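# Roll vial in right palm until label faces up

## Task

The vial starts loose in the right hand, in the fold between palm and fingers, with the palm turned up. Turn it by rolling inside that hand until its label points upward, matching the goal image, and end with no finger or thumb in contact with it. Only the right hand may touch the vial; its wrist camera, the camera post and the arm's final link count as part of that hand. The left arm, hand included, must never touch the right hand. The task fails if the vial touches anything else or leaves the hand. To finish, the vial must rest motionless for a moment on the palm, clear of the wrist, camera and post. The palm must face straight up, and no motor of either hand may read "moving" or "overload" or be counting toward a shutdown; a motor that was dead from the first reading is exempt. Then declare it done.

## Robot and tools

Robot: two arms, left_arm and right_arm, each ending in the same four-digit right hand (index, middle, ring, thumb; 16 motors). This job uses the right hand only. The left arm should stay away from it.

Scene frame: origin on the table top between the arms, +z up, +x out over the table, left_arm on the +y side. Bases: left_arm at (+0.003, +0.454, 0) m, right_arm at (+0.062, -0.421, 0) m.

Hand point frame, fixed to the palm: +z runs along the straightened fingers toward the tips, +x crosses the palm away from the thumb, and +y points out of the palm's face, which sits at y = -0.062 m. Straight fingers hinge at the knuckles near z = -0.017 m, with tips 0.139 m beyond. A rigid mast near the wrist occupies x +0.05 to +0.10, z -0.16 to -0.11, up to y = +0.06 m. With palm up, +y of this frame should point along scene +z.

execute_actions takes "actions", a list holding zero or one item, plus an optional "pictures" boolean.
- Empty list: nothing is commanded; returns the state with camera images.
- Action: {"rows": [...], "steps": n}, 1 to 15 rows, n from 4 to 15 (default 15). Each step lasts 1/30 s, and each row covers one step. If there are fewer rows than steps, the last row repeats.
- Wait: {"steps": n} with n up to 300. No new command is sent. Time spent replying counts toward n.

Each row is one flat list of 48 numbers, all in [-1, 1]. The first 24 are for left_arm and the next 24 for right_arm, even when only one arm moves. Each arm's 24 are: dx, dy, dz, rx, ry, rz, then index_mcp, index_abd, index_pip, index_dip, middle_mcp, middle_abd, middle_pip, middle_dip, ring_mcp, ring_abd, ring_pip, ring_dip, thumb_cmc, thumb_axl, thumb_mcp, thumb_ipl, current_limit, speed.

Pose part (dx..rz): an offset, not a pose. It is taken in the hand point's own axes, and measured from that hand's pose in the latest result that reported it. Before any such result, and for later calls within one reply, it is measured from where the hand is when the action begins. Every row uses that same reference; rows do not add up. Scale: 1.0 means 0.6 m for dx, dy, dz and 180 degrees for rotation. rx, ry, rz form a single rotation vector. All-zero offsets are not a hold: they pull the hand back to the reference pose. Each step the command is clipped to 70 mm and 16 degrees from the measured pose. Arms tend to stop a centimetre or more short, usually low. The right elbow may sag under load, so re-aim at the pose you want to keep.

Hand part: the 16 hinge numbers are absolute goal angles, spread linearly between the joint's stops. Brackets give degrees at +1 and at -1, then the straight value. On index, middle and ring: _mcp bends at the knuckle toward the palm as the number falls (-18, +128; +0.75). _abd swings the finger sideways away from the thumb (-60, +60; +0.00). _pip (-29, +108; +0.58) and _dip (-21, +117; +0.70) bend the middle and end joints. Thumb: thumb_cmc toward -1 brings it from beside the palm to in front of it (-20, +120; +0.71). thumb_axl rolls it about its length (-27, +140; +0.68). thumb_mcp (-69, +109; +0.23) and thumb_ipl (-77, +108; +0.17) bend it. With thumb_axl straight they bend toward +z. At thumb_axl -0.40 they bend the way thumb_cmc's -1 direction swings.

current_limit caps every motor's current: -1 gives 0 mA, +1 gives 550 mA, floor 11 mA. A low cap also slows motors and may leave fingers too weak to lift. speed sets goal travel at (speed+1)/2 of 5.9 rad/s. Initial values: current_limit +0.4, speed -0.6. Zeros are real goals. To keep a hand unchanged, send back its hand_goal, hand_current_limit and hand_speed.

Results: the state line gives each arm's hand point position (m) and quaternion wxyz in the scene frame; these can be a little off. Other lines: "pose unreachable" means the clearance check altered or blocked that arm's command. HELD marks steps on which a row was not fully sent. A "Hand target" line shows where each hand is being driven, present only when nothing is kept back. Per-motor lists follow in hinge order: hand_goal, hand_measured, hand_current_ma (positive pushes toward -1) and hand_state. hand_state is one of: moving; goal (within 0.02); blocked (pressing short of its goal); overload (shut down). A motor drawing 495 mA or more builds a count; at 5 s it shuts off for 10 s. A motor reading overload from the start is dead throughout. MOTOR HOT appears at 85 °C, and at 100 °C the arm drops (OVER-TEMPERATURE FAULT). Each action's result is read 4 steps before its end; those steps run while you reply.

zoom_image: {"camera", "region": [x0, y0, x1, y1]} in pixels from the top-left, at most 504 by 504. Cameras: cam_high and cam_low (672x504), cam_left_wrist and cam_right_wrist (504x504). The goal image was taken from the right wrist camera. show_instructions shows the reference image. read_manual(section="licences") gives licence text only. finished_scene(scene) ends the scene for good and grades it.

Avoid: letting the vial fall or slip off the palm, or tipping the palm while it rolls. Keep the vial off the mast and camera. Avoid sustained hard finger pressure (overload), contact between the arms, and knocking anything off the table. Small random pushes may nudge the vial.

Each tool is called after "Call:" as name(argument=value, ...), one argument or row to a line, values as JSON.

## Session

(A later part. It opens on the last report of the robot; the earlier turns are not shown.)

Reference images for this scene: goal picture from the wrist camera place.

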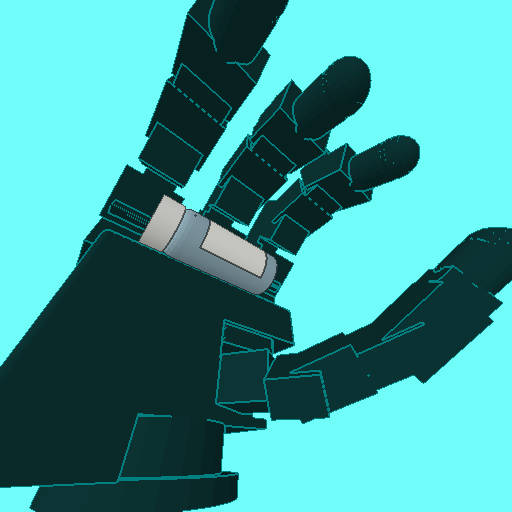

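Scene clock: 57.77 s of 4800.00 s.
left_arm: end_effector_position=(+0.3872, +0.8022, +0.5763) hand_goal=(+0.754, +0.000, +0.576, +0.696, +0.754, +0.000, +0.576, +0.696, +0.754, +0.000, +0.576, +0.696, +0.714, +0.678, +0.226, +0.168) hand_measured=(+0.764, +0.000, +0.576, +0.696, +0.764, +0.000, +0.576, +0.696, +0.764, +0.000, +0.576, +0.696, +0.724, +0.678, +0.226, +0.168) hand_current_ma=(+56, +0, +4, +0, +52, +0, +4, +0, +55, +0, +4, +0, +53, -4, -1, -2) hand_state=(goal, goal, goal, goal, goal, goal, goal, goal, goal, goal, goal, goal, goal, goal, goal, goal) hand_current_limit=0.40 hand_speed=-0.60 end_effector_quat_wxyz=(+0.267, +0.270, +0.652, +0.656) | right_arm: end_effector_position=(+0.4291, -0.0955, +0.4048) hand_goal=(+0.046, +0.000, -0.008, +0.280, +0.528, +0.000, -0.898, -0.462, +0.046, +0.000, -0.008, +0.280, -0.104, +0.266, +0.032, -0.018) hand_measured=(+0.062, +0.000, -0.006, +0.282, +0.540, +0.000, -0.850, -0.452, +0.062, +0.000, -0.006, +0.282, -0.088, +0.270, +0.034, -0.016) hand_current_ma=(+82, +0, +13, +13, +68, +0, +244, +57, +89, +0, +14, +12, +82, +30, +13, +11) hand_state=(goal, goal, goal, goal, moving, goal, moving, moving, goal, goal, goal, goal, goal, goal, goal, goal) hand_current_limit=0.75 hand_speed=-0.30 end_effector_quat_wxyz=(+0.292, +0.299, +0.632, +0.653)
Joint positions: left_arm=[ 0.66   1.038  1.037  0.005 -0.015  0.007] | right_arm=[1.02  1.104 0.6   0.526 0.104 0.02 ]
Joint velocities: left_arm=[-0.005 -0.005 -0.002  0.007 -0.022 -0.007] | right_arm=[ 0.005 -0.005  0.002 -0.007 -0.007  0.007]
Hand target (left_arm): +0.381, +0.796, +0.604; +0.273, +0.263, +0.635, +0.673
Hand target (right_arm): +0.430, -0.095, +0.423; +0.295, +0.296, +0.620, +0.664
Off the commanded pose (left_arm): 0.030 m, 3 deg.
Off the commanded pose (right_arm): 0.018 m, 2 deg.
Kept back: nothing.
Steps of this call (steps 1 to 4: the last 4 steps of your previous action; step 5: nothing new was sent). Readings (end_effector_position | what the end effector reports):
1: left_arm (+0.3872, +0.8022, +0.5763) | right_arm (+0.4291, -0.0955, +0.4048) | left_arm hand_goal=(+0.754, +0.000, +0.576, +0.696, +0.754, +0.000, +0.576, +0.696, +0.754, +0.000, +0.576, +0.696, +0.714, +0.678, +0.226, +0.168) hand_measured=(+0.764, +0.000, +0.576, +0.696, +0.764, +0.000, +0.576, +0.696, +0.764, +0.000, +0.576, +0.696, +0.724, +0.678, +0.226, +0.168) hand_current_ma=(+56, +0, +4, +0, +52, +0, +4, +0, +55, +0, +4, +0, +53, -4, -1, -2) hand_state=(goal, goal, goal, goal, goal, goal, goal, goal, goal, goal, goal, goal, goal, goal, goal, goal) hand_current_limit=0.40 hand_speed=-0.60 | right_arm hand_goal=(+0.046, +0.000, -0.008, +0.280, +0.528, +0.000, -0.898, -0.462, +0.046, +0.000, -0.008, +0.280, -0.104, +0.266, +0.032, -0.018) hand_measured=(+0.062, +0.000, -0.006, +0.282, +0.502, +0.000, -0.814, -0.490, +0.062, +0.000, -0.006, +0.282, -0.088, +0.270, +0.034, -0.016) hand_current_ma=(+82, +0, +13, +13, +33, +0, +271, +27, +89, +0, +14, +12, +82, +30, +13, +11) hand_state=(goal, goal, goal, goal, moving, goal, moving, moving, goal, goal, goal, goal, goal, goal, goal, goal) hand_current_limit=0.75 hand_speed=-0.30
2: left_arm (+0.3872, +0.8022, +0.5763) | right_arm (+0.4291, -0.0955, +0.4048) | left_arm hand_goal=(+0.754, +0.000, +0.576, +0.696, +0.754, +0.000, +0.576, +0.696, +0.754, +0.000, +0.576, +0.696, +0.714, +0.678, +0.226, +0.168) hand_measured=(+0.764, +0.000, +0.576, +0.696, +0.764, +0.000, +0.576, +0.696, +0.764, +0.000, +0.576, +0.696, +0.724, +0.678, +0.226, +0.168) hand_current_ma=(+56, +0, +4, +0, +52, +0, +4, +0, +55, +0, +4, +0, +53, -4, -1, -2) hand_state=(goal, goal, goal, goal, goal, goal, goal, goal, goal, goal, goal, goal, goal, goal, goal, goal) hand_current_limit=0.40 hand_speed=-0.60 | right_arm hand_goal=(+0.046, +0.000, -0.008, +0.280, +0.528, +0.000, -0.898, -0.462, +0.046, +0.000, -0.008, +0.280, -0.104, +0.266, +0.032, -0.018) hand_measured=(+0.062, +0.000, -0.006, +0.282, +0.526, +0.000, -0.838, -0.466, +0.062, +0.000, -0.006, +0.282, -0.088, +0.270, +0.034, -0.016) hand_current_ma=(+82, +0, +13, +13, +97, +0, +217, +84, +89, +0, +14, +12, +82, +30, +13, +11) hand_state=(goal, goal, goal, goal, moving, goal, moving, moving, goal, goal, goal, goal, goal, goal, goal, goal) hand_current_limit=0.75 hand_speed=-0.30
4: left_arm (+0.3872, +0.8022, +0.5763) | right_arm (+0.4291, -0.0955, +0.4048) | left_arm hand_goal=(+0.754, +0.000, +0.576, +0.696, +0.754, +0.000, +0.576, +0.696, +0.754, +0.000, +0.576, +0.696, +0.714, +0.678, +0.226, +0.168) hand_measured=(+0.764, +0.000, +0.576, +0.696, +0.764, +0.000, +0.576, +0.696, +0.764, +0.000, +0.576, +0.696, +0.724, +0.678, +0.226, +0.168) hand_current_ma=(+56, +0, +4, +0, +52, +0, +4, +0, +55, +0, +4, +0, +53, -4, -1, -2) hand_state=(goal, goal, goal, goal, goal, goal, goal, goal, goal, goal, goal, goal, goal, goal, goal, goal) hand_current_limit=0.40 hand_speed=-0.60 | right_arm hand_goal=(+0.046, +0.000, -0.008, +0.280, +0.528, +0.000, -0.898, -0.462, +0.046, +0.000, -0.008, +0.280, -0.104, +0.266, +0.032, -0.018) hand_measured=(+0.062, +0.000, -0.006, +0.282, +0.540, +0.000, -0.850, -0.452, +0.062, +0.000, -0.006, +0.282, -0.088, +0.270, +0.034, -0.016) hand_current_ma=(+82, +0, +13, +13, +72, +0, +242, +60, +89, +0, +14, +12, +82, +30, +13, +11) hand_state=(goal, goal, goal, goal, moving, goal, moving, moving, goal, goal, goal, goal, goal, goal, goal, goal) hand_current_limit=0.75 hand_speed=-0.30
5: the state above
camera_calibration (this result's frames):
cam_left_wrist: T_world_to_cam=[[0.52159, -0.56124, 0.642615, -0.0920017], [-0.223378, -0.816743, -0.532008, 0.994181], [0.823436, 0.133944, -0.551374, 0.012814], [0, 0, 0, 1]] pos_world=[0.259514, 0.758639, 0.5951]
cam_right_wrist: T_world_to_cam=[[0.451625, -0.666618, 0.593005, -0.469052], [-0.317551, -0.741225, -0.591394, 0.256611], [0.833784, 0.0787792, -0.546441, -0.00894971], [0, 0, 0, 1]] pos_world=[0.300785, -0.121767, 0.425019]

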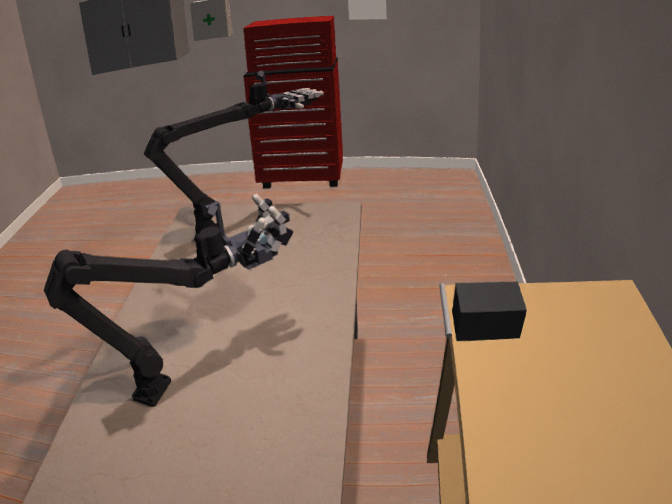

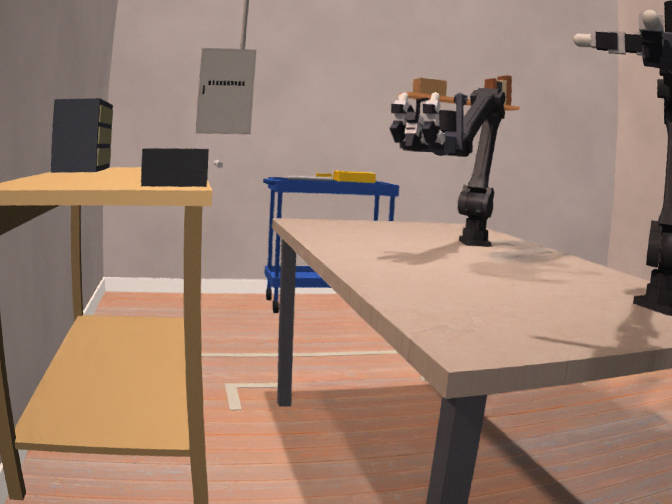

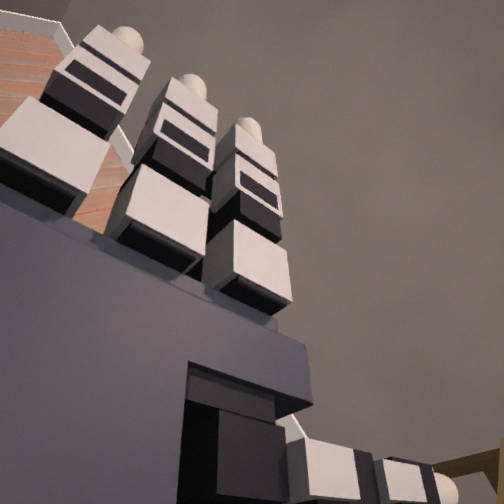

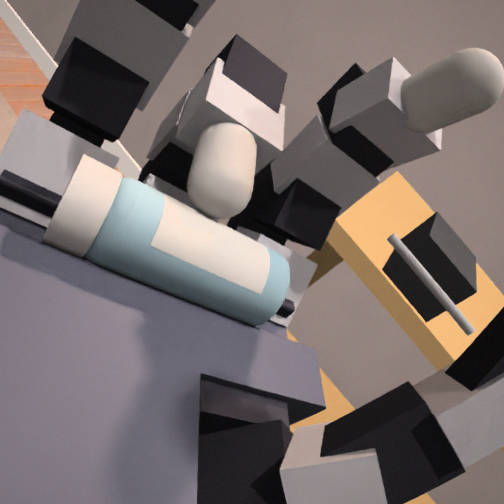

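Call:
execute_actions(
  actions=[
    {"rows": [[0,0.0478,-0.0121,-0.0166,0,0,0.754,0,0.576,0.696,0.754,0,0.576,0.696,0.754,0,0.576,0.696,0.714,0.678,0.226,0.168,0.4,-0.6,0.0015,0.0303,0.0035,-0.0107,0,0.001,0.046,0,-0.008,0.28,0.532,0,-0.69,-0.452,0.046,0,-0.008,0.28,-0.104,0.266,0.032,-0.018,0.75,-0.2]], "steps": 5},
  ],
)

Call:
execute_actions(
  actions=[
    {"steps": 10},
  ],
  pictures=true,
)

Call:
zoom_image(
  camera="cam_right_wrist",
  region=[20, 130, 320, 350],
)

Scene clock: 58.10 s of 4800.00 s.
left_arm: end_effector_position=(+0.3872, +0.8022, +0.5763) hand_goal=(+0.754, +0.000, +0.576, +0.696, +0.754, +0.000, +0.576, +0.696, +0.754, +0.000, +0.576, +0.696, +0.714, +0.678, +0.226, +0.168) hand_measured=(+0.764, +0.000, +0.576, +0.696, +0.764, +0.000, +0.576, +0.696, +0.764, +0.000, +0.576, +0.696, +0.724, +0.678, +0.226, +0.168) hand_current_ma=(+56, +0, +4, +0, +52, +0, +4, +0, +55, +0, +4, +0, +53, -4, -1, -2) hand_state=(goal, goal, goal, goal, goal, goal, goal, goal, goal, goal, goal, goal, goal, goal, goal, goal) hand_current_limit=0.40 hand_speed=-0.60 end_effector_quat_wxyz=(+0.267, +0.270, +0.652, +0.656) | right_arm: end_effector_position=(+0.4291, -0.0955, +0.4048) hand_goal=(+0.046, +0.000, -0.008, +0.280, +0.532, +0.000, -0.690, -0.452, +0.046, +0.000, -0.008, +0.280, -0.104, +0.266, +0.032, -0.018) hand_measured=(+0.062, +0.000, -0.006, +0.282, +0.540, +0.000, -0.850, -0.450, +0.062, +0.000, -0.006, +0.282, -0.088, +0.270, +0.034, -0.016) hand_current_ma=(+82, +0, +13, +13, +67, +0, +245, +56, +89, +0, +14, +12, +82, +30, +13, +11) hand_state=(goal, goal, goal, goal, moving, goal, moving, moving, goal, goal, goal, goal, goal, goal, goal, goal) hand_current_limit=0.75 hand_speed=-0.20 end_effector_quat_wxyz=(+0.292, +0.299, +0.632, +0.653)
Joint positions: left_arm=[ 0.66   1.038  1.037  0.005 -0.015  0.007] | right_arm=[1.02  1.104 0.6   0.526 0.104 0.02 ]
Joint velocities: left_arm=[-0.005 -0.015 -0.002  0.007 -0.051  0.007] | right_arm=[-0.005 -0.024 -0.002 -0.002  0.022 -0.095]
Steps of this call (steps 1 to 9: nothing new was sent; step 10: the first step of this action). Readings (end_effector_position | what the end effector reports):
10: the state above

Scene clock: 58.43 s of 4800.00 s.
left_arm: end_effector_position=(+0.3872, +0.8022, +0.5763) hand_goal=(+0.754, +0.000, +0.576, +0.696, +0.754, +0.000, +0.576, +0.696, +0.754, +0.000, +0.576, +0.696, +0.714, +0.678, +0.226, +0.168) hand_measured=(+0.764, +0.000, +0.576, +0.696, +0.764, +0.000, +0.576, +0.696, +0.764, +0.000, +0.576, +0.696, +0.724, +0.678, +0.226, +0.168) hand_current_ma=(+56, +0, +4, +0, +52, +0, +4, +0, +55, +0, +4, +0, +53, -4, -1, -2) hand_state=(goal, goal, goal, goal, goal, goal, goal, goal, goal, goal, goal, goal, goal, goal, goal, goal) hand_current_limit=0.40 hand_speed=-0.60 end_effector_quat_wxyz=(+0.267, +0.270, +0.652, +0.656) | right_arm: end_effector_position=(+0.4291, -0.0955, +0.4048) hand_goal=(+0.046, +0.000, -0.008, +0.280, +0.532, +0.000, -0.690, -0.452, +0.046, +0.000, -0.008, +0.280, -0.104, +0.266, +0.032, -0.018) hand_measured=(+0.062, +0.000, -0.006, +0.282, +0.540, +0.000, -0.694, -0.450, +0.062, +0.000, -0.006, +0.282, -0.088, +0.270, +0.034, -0.016) hand_current_ma=(+82, +0, +13, +13, +47, +0, -23, +10, +89, +0, +14, +12, +82, +30, +13, +11) hand_state=(goal, goal, goal, goal, goal, goal, goal, goal, goal, goal, goal, goal, goal, goal, goal, goal) hand_current_limit=0.75 hand_speed=-0.20 end_effector_quat_wxyz=(+0.292, +0.299, +0.632, +0.653)
Joint positions: left_arm=[ 0.66   1.038  1.037  0.005 -0.015  0.007] | right_arm=[1.02  1.104 0.6   0.526 0.104 0.02 ]
Joint velocities: left_arm=[-0.015 -0.005 -0.002 -0.007 -0.022 -0.007] | right_arm=[-0.005 -0.015  0.007 -0.012 -0.051 -0.007]
Hand target (left_arm): +0.381, +0.796, +0.604; +0.273, +0.263, +0.635, +0.673
Hand target (right_arm): +0.430, -0.095, +0.423; +0.295, +0.296, +0.620, +0.664
Off the commanded pose (left_arm): 0.030 m, 3 deg.
Off the commanded pose (right_arm): 0.018 m, 2 deg.
Kept back: nothing.
Steps of this call (steps 1 to 4: the last 4 steps of your previous action; steps 5 to 10: nothing new was sent). Readings (end_effector_position | what the end effector reports):
1: left_arm (+0.3872, +0.8022, +0.5763) | right_arm (+0.4291, -0.0955, +0.4048) | left_arm hand_goal=(+0.754, +0.000, +0.576, +0.696, +0.754, +0.000, +0.576, +0.696, +0.754, +0.000, +0.576, +0.696, +0.714, +0.678, +0.226, +0.168) hand_measured=(+0.764, +0.000, +0.576, +0.696, +0.764, +0.000, +0.576, +0.696, +0.764, +0.000, +0.576, +0.696, +0.724, +0.678, +0.226, +0.168) hand_current_ma=(+56, +0, +4, +0, +52, +0, +4, +0, +55, +0, +4, +0, +53, -4, -1, -2) hand_state=(goal, goal, goal, goal, goal, goal, goal, goal, goal, goal, goal, goal, goal, goal, goal, goal) hand_current_limit=0.40 hand_speed=-0.60 | right_arm hand_goal=(+0.046, +0.000, -0.008, +0.280, +0.532, +0.000, -0.690, -0.452, +0.046, +0.000, -0.008, +0.280, -0.104, +0.266, +0.032, -0.018) hand_measured=(+0.062, +0.000, -0.006, +0.282, +0.540, +0.000, -0.848, -0.450, +0.062, +0.000, -0.006, +0.282, -0.088, +0.270, +0.034, -0.016) hand_current_ma=(+82, +0, +13, +13, +51, +0, -25, +20, +89, +0, +14, +12, +82, +30, +13, +11) hand_state=(goal, goal, goal, goal, moving, goal, moving, moving, goal, goal, goal, goal, goal, goal, goal, goal) hand_current_limit=0.75 hand_speed=-0.20
2: left_arm (+0.3872, +0.8022, +0.5763) | right_arm (+0.4291, -0.0955, +0.4048) | left_arm hand_goal=(+0.754, +0.000, +0.576, +0.696, +0.754, +0.000, +0.576, +0.696, +0.754, +0.000, +0.576, +0.696, +0.714, +0.678, +0.226, +0.168) hand_measured=(+0.764, +0.000, +0.576, +0.696, +0.764, +0.000, +0.576, +0.696, +0.764, +0.000, +0.576, +0.696, +0.724, +0.678, +0.226, +0.168) hand_current_ma=(+56, +0, +4, +0, +52, +0, +4, +0, +55, +0, +4, +0, +53, -4, -1, -2) hand_state=(goal, goal, goal, goal, goal, goal, goal, goal, goal, goal, goal, goal, goal, goal, goal, goal) hand_current_limit=0.40 hand_speed=-0.60 | right_arm hand_goal=(+0.046, +0.000, -0.008, +0.280, +0.532, +0.000, -0.690, -0.452, +0.046, +0.000, -0.008, +0.280, -0.104, +0.266, +0.032, -0.018) hand_measured=(+0.062, +0.000, -0.006, +0.282, +0.540, +0.000, -0.828, -0.450, +0.062, +0.000, -0.006, +0.282, -0.088, +0.270, +0.034, -0.016) hand_current_ma=(+82, +0, +13, +13, +47, +0, -134, +9, +89, +0, +14, +12, +82, +30, +13, +11) hand_state=(goal, goal, goal, goal, goal, goal, moving, moving, goal, goal, goal, goal, goal, goal, goal, goal) hand_current_limit=0.75 hand_speed=-0.20
4: left_arm (+0.3872, +0.8022, +0.5763) | right_arm (+0.4291, -0.0955, +0.4048) | left_arm hand_goal=(+0.754, +0.000, +0.576, +0.696, +0.754, +0.000, +0.576, +0.696, +0.754, +0.000, +0.576, +0.696, +0.714, +0.678, +0.226, +0.168) hand_measured=(+0.764, +0.000, +0.576, +0.696, +0.764, +0.000, +0.576, +0.696, +0.764, +0.000, +0.576, +0.696, +0.724, +0.678, +0.226, +0.168) hand_current_ma=(+56, +0, +4, +0, +52, +0, +4, +0, +55, +0, +4, +0, +53, -4, -1, -2) hand_state=(goal, goal, goal, goal, goal, goal, goal, goal, goal, goal, goal, goal, goal, goal, goal, goal) hand_current_limit=0.40 hand_speed=-0.60 | right_arm hand_goal=(+0.046, +0.000, -0.008, +0.280, +0.532, +0.000, -0.690, -0.452, +0.046, +0.000, -0.008, +0.280, -0.104, +0.266, +0.032, -0.018) hand_measured=(+0.062, +0.000, -0.006, +0.282, +0.540, +0.000, -0.746, -0.450, +0.062, +0.000, -0.006, +0.282, -0.088, +0.270, +0.034, -0.016) hand_current_ma=(+82, +0, +13, +13, +47, +0, -55, +10, +89, +0, +14, +12, +82, +30, +13, +11) hand_state=(goal, goal, goal, goal, goal, goal, moving, goal, goal, goal, goal, goal, goal, goal, goal, goal) hand_current_limit=0.75 hand_speed=-0.20
8: left_arm (+0.3872, +0.8022, +0.5763) | right_arm (+0.4291, -0.0955, +0.4048) | left_arm hand_goal=(+0.754, +0.000, +0.576, +0.696, +0.754, +0.000, +0.576, +0.696, +0.754, +0.000, +0.576, +0.696, +0.714, +0.678, +0.226, +0.168) hand_measured=(+0.764, +0.000, +0.576, +0.696, +0.764, +0.000, +0.576, +0.696, +0.764, +0.000, +0.576, +0.696, +0.724, +0.678, +0.226, +0.168) hand_current_ma=(+56, +0, +4, +0, +52, +0, +4, +0, +55, +0, +4, +0, +53, -4, -1, -2) hand_state=(goal, goal, goal, goal, goal, goal, goal, goal, goal, goal, goal, goal, goal, goal, goal, goal) hand_current_limit=0.40 hand_speed=-0.60 | right_arm hand_goal=(+0.046, +0.000, -0.008, +0.280, +0.532, +0.000, -0.690, -0.452, +0.046, +0.000, -0.008, +0.280, -0.104, +0.266, +0.032, -0.018) hand_measured=(+0.062, +0.000, -0.006, +0.282, +0.540, +0.000, -0.694, -0.450, +0.062, +0.000, -0.006, +0.282, -0.088, +0.270, +0.034, -0.016) hand_current_ma=(+82, +0, +13, +13, +47, +0, -22, +10, +89, +0, +14, +12, +82, +30, +13, +11) hand_state=(goal, goal, goal, goal, goal, goal, moving, goal, goal, goal, goal, goal, goal, goal, goal, goal) hand_current_limit=0.75 hand_speed=-0.20
10: the state above
camera_calibration (this result's frames):
cam_left_wrist: T_world_to_cam=[[0.52159, -0.56124, 0.642615, -0.0920017], [-0.223378, -0.816743, -0.532008, 0.994181], [0.823436, 0.133944, -0.551374, 0.012814], [0, 0, 0, 1]] pos_world=[0.259514, 0.758639, 0.5951]
cam_right_wrist: T_world_to_cam=[[0.451625, -0.666618, 0.593005, -0.469052], [-0.317551, -0.741225, -0.591394, 0.256611], [0.833784, 0.0787792, -0.546441, -0.00894971], [0, 0, 0, 1]] pos_world=[0.300785, -0.121767, 0.425019]

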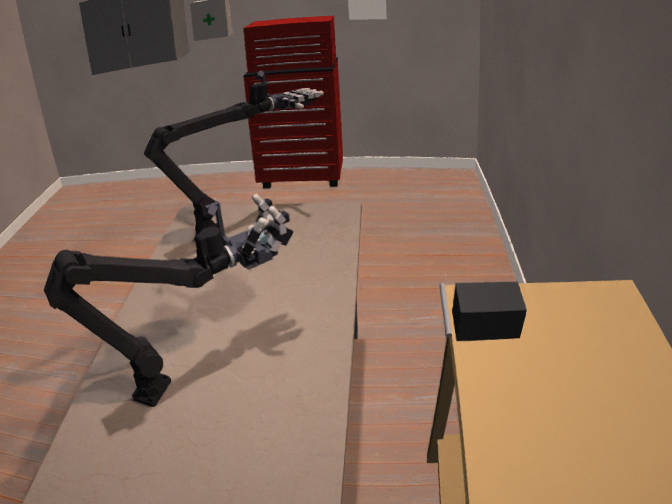

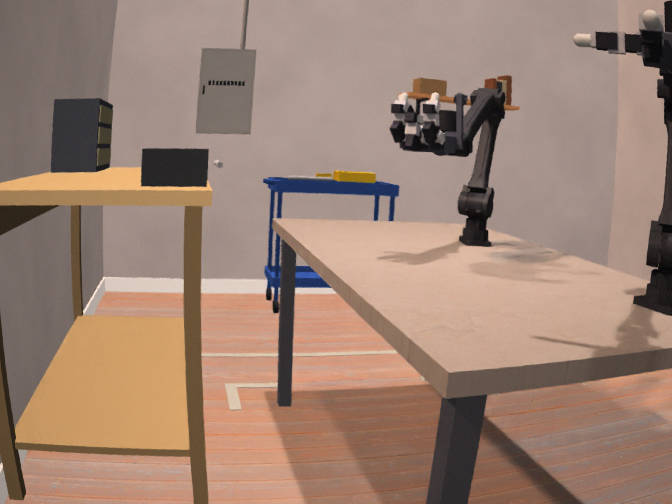

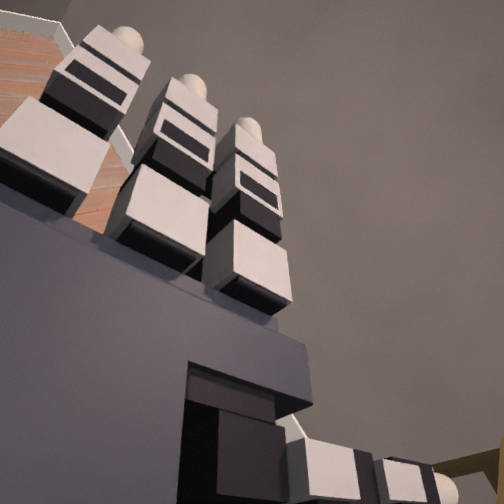

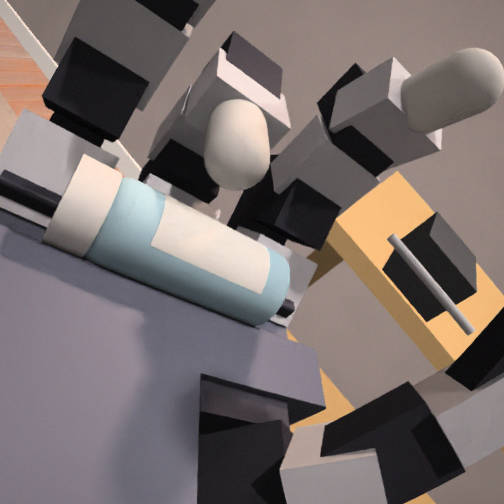

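Region (20, 130, 320, 350) of cam_right_wrist's 504x504 image, scaled by 1.680, with more detail than that image has; it fills the top 370 rows of this view, and the rest is white.

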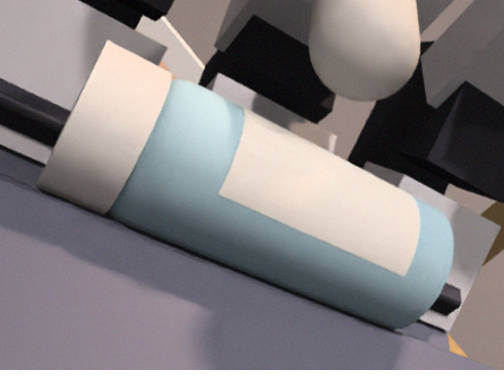

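Call:
execute_actions(
  actions=[
    {"steps": 40},
  ],
  pictures=true,
)

Scene clock: 63.50 s of 4800.00 s.
left_arm: end_effector_position=(+0.3872, +0.8022, +0.5763) hand_goal=(+0.754, +0.000, +0.576, +0.696, +0.754, +0.000, +0.576, +0.696, +0.754, +0.000, +0.576, +0.696, +0.714, +0.678, +0.226, +0.168) hand_measured=(+0.764, +0.000, +0.576, +0.696, +0.764, +0.000, +0.576, +0.696, +0.764, +0.000, +0.576, +0.696, +0.724, +0.678, +0.226, +0.168) hand_current_ma=(+56, +0, +4, +0, +52, +0, +4, +0, +55, +0, +4, +0, +53, -4, -1, -2) hand_state=(goal, goal, goal, goal, goal, goal, goal, goal, goal, goal, goal, goal, goal, goal, goal, goal) hand_current_limit=0.40 hand_speed=-0.60 end_effector_quat_wxyz=(+0.267, +0.270, +0.652, +0.656) | right_arm: end_effector_position=(+0.4291, -0.0955, +0.4048) hand_goal=(+0.046, +0.000, -0.008, +0.280, +0.532, +0.000, -0.690, -0.452, +0.046, +0.000, -0.008, +0.280, -0.104, +0.266, +0.032, -0.018) hand_measured=(+0.062, +0.000, -0.006, +0.282, +0.540, +0.000, -0.694, -0.450, +0.062, +0.000, -0.006, +0.282, -0.088, +0.270, +0.034, -0.016) hand_current_ma=(+82, +0, +13, +13, +47, +0, -23, +10, +89, +0, +14, +12, +82, +30, +13, +11) hand_state=(goal, goal, goal, goal, goal, goal, goal, goal, goal, goal, goal, goal, goal, goal, goal, goal) hand_current_limit=0.75 hand_speed=-0.20 end_effector_quat_wxyz=(+0.292, +0.299, +0.632, +0.653)
Joint positions: left_arm=[ 0.66   1.038  1.037  0.005 -0.015  0.007] | right_arm=[1.02  1.104 0.6   0.526 0.104 0.02 ]
Joint velocities: left_arm=[ 0.005 -0.005 -0.002 -0.017 -0.022  0.081] | right_arm=[ 0.005 -0.015 -0.012  0.042 -0.007 -0.022]
Hand target (left_arm): +0.381, +0.796, +0.604; +0.273, +0.263, +0.635, +0.673
Hand target (right_arm): +0.430, -0.095, +0.423; +0.295, +0.296, +0.620, +0.664
Off the commanded pose (left_arm): 0.030 m, 3 deg.
Off the commanded pose (right_arm): 0.018 m, 2 deg.
Kept back: nothing.
Steps of this call (steps 1 to 90: nothing new was sent; then 2.07 s passed at rest). Readings (end_effector_position | what the end effector reports):
1: left_arm (+0.3872, +0.8022, +0.5763) | right_arm (+0.4291, -0.0955, +0.4048) | left_arm hand_goal=(+0.754, +0.000, +0.576, +0.696, +0.754, +0.000, +0.576, +0.696, +0.754, +0.000, +0.576, +0.696, +0.714, +0.678, +0.226, +0.168) hand_measured=(+0.764, +0.000, +0.576, +0.696, +0.764, +0.000, +0.576, +0.696, +0.764, +0.000, +0.576, +0.696, +0.724, +0.678, +0.226, +0.168) hand_current_ma=(+56, +0, +4, +0, +52, +0, +4, +0, +55, +0, +4, +0, +53, -4, -1, -2) hand_state=(goal, goal, goal, goal, goal, goal, goal, goal, goal, goal, goal, goal, goal, goal, goal, goal) hand_current_limit=0.40 hand_speed=-0.60 | right_arm hand_goal=(+0.046, +0.000, -0.008, +0.280, +0.532, +0.000, -0.690, -0.452, +0.046, +0.000, -0.008, +0.280, -0.104, +0.266, +0.032, -0.018) hand_measured=(+0.062, +0.000, -0.006, +0.282, +0.540, +0.000, -0.694, -0.450, +0.062, +0.000, -0.006, +0.282, -0.088, +0.270, +0.034, -0.016) hand_current_ma=(+82, +0, +13, +13, +47, +0, -23, +10, +89, +0, +14, +12, +82, +30, +13, +11) hand_state=(goal, goal, goal, goal, goal, goal, goal, goal, goal, goal, goal, goal, goal, goal, goal, goal) hand_current_limit=0.75 hand_speed=-0.20
2: left_arm (+0.3872, +0.8022, +0.5763) | right_arm (+0.4291, -0.0955, +0.4048) | left_arm hand_goal=(+0.754, +0.000, +0.576, +0.696, +0.754, +0.000, +0.576, +0.696, +0.754, +0.000, +0.576, +0.696, +0.714, +0.678, +0.226, +0.168) hand_measured=(+0.764, +0.000, +0.576, +0.696, +0.764, +0.000, +0.576, +0.696, +0.764, +0.000, +0.576, +0.696, +0.724, +0.678, +0.226, +0.168) hand_current_ma=(+56, +0, +4, +0, +52, +0, +4, +0, +55, +0, +4, +0, +53, -4, -1, -2) hand_state=(goal, goal, goal, goal, goal, goal, goal, goal, goal, goal, goal, goal, goal, goal, goal, goal) hand_current_limit=0.40 hand_speed=-0.60 | right_arm hand_goal=(+0.046, +0.000, -0.008, +0.280, +0.532, +0.000, -0.690, -0.452, +0.046, +0.000, -0.008, +0.280, -0.104, +0.266, +0.032, -0.018) hand_measured=(+0.062, +0.000, -0.006, +0.282, +0.540, +0.000, -0.694, -0.450, +0.062, +0.000, -0.006, +0.282, -0.088, +0.270, +0.034, -0.016) hand_current_ma=(+82, +0, +13, +13, +47, +0, -23, +10, +89, +0, +14, +12, +82, +30, +13, +11) hand_state=(goal, goal, goal, goal, goal, goal, goal, goal, goal, goal, goal, goal, goal, goal, goal, goal) hand_current_limit=0.75 hand_speed=-0.20
4: left_arm (+0.3872, +0.8022, +0.5763) | right_arm (+0.4291, -0.0955, +0.4048) | left_arm hand_goal=(+0.754, +0.000, +0.576, +0.696, +0.754, +0.000, +0.576, +0.696, +0.754, +0.000, +0.576, +0.696, +0.714, +0.678, +0.226, +0.168) hand_measured=(+0.764, +0.000, +0.576, +0.696, +0.764, +0.000, +0.576, +0.696, +0.764, +0.000, +0.576, +0.696, +0.724, +0.678, +0.226, +0.168) hand_current_ma=(+56, +0, +4, +0, +52, +0, +4, +0, +55, +0, +4, +0, +53, -4, -1, -2) hand_state=(goal, goal, goal, goal, goal, goal, goal, goal, goal, goal, goal, goal, goal, goal, goal, goal) hand_current_limit=0.40 hand_speed=-0.60 | right_arm hand_goal=(+0.046, +0.000, -0.008, +0.280, +0.532, +0.000, -0.690, -0.452, +0.046, +0.000, -0.008, +0.280, -0.104, +0.266, +0.032, -0.018) hand_measured=(+0.062, +0.000, -0.006, +0.282, +0.540, +0.000, -0.694, -0.450, +0.062, +0.000, -0.006, +0.282, -0.088, +0.270, +0.034, -0.016) hand_current_ma=(+82, +0, +13, +13, +47, +0, -23, +10, +89, +0, +14, +12, +82, +30, +13, +11) hand_state=(goal, goal, goal, goal, goal, goal, goal, goal, goal, goal, goal, goal, goal, goal, goal, goal) hand_current_limit=0.75 hand_speed=-0.20
8: left_arm (+0.3872, +0.8022, +0.5763) | right_arm (+0.4291, -0.0955, +0.4048) | left_arm hand_goal=(+0.754, +0.000, +0.576, +0.696, +0.754, +0.000, +0.576, +0.696, +0.754, +0.000, +0.576, +0.696, +0.714, +0.678, +0.226, +0.168) hand_measured=(+0.764, +0.000, +0.576, +0.696, +0.764, +0.000, +0.576, +0.696, +0.764, +0.000, +0.576, +0.696, +0.724, +0.678, +0.226, +0.168) hand_current_ma=(+56, +0, +4, +0, +52, +0, +4, +0, +55, +0, +4, +0, +53, -4, -1, -2) hand_state=(goal, goal, goal, goal, goal, goal, goal, goal, goal, goal, goal, goal, goal, goal, goal, goal) hand_current_limit=0.40 hand_speed=-0.60 | right_arm hand_goal=(+0.046, +0.000, -0.008, +0.280, +0.532, +0.000, -0.690, -0.452, +0.046, +0.000, -0.008, +0.280, -0.104, +0.266, +0.032, -0.018) hand_measured=(+0.062, +0.000, -0.006, +0.282, +0.540, +0.000, -0.694, -0.450, +0.062, +0.000, -0.006, +0.282, -0.088, +0.270, +0.034, -0.016) hand_current_ma=(+82, +0, +13, +13, +47, +0, -23, +10, +89, +0, +14, +12, +82, +30, +13, +11) hand_state=(goal, goal, goal, goal, goal, goal, goal, goal, goal, goal, goal, goal, goal, goal, goal, goal) hand_current_limit=0.75 hand_speed=-0.20
90: the state above
camera_calibration (this result's frames):
cam_left_wrist: T_world_to_cam=[[0.52159, -0.56124, 0.642615, -0.0920017], [-0.223378, -0.816743, -0.532008, 0.994181], [0.823436, 0.133944, -0.551374, 0.012814], [0, 0, 0, 1]] pos_world=[0.259514, 0.758639, 0.5951]
cam_right_wrist: T_world_to_cam=[[0.451625, -0.666618, 0.593005, -0.469052], [-0.317551, -0.741225, -0.591394, 0.256611], [0.833784, 0.0787792, -0.546441, -0.00894971], [0, 0, 0, 1]] pos_world=[0.300785, -0.121767, 0.425019]

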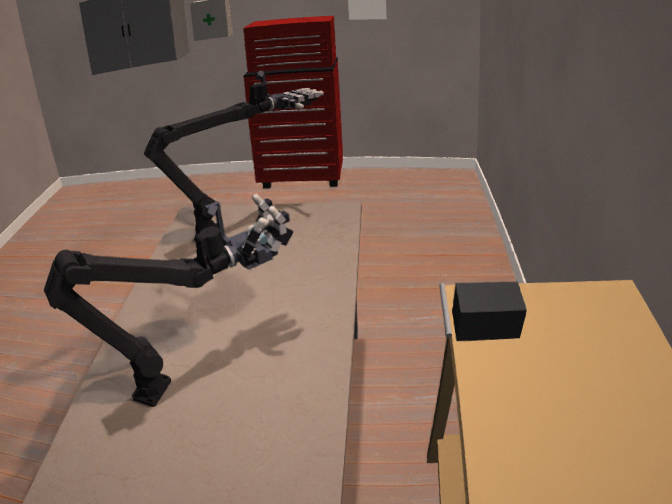

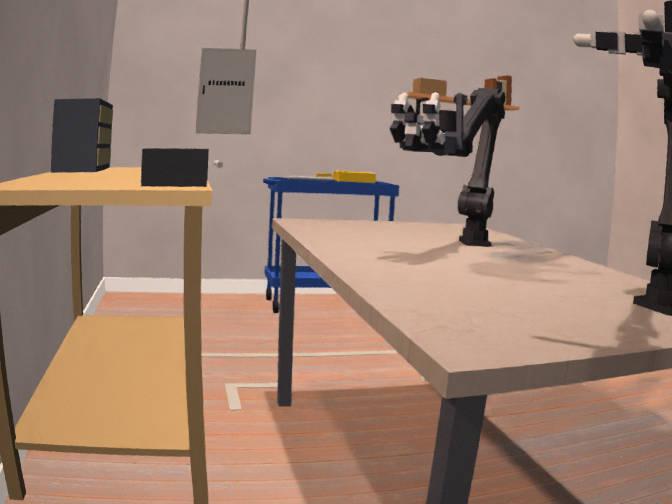

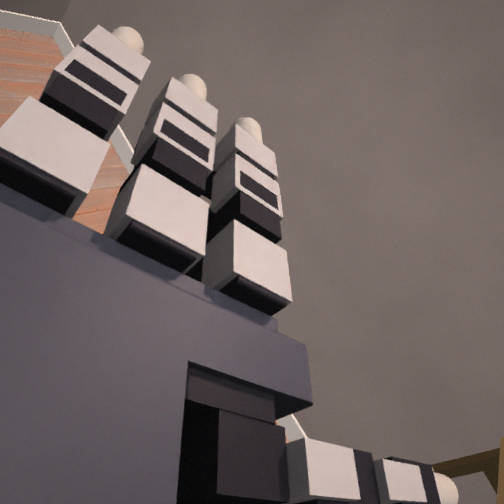

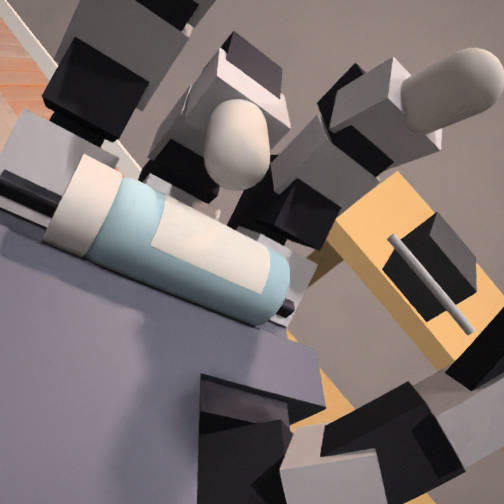

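The vial is lying still in the crease with its label up, the middle finger is lifted clear, and every motor reads "goal".

Call:
finished_scene(
  scene=2,
)

The scene is finished: the task was done.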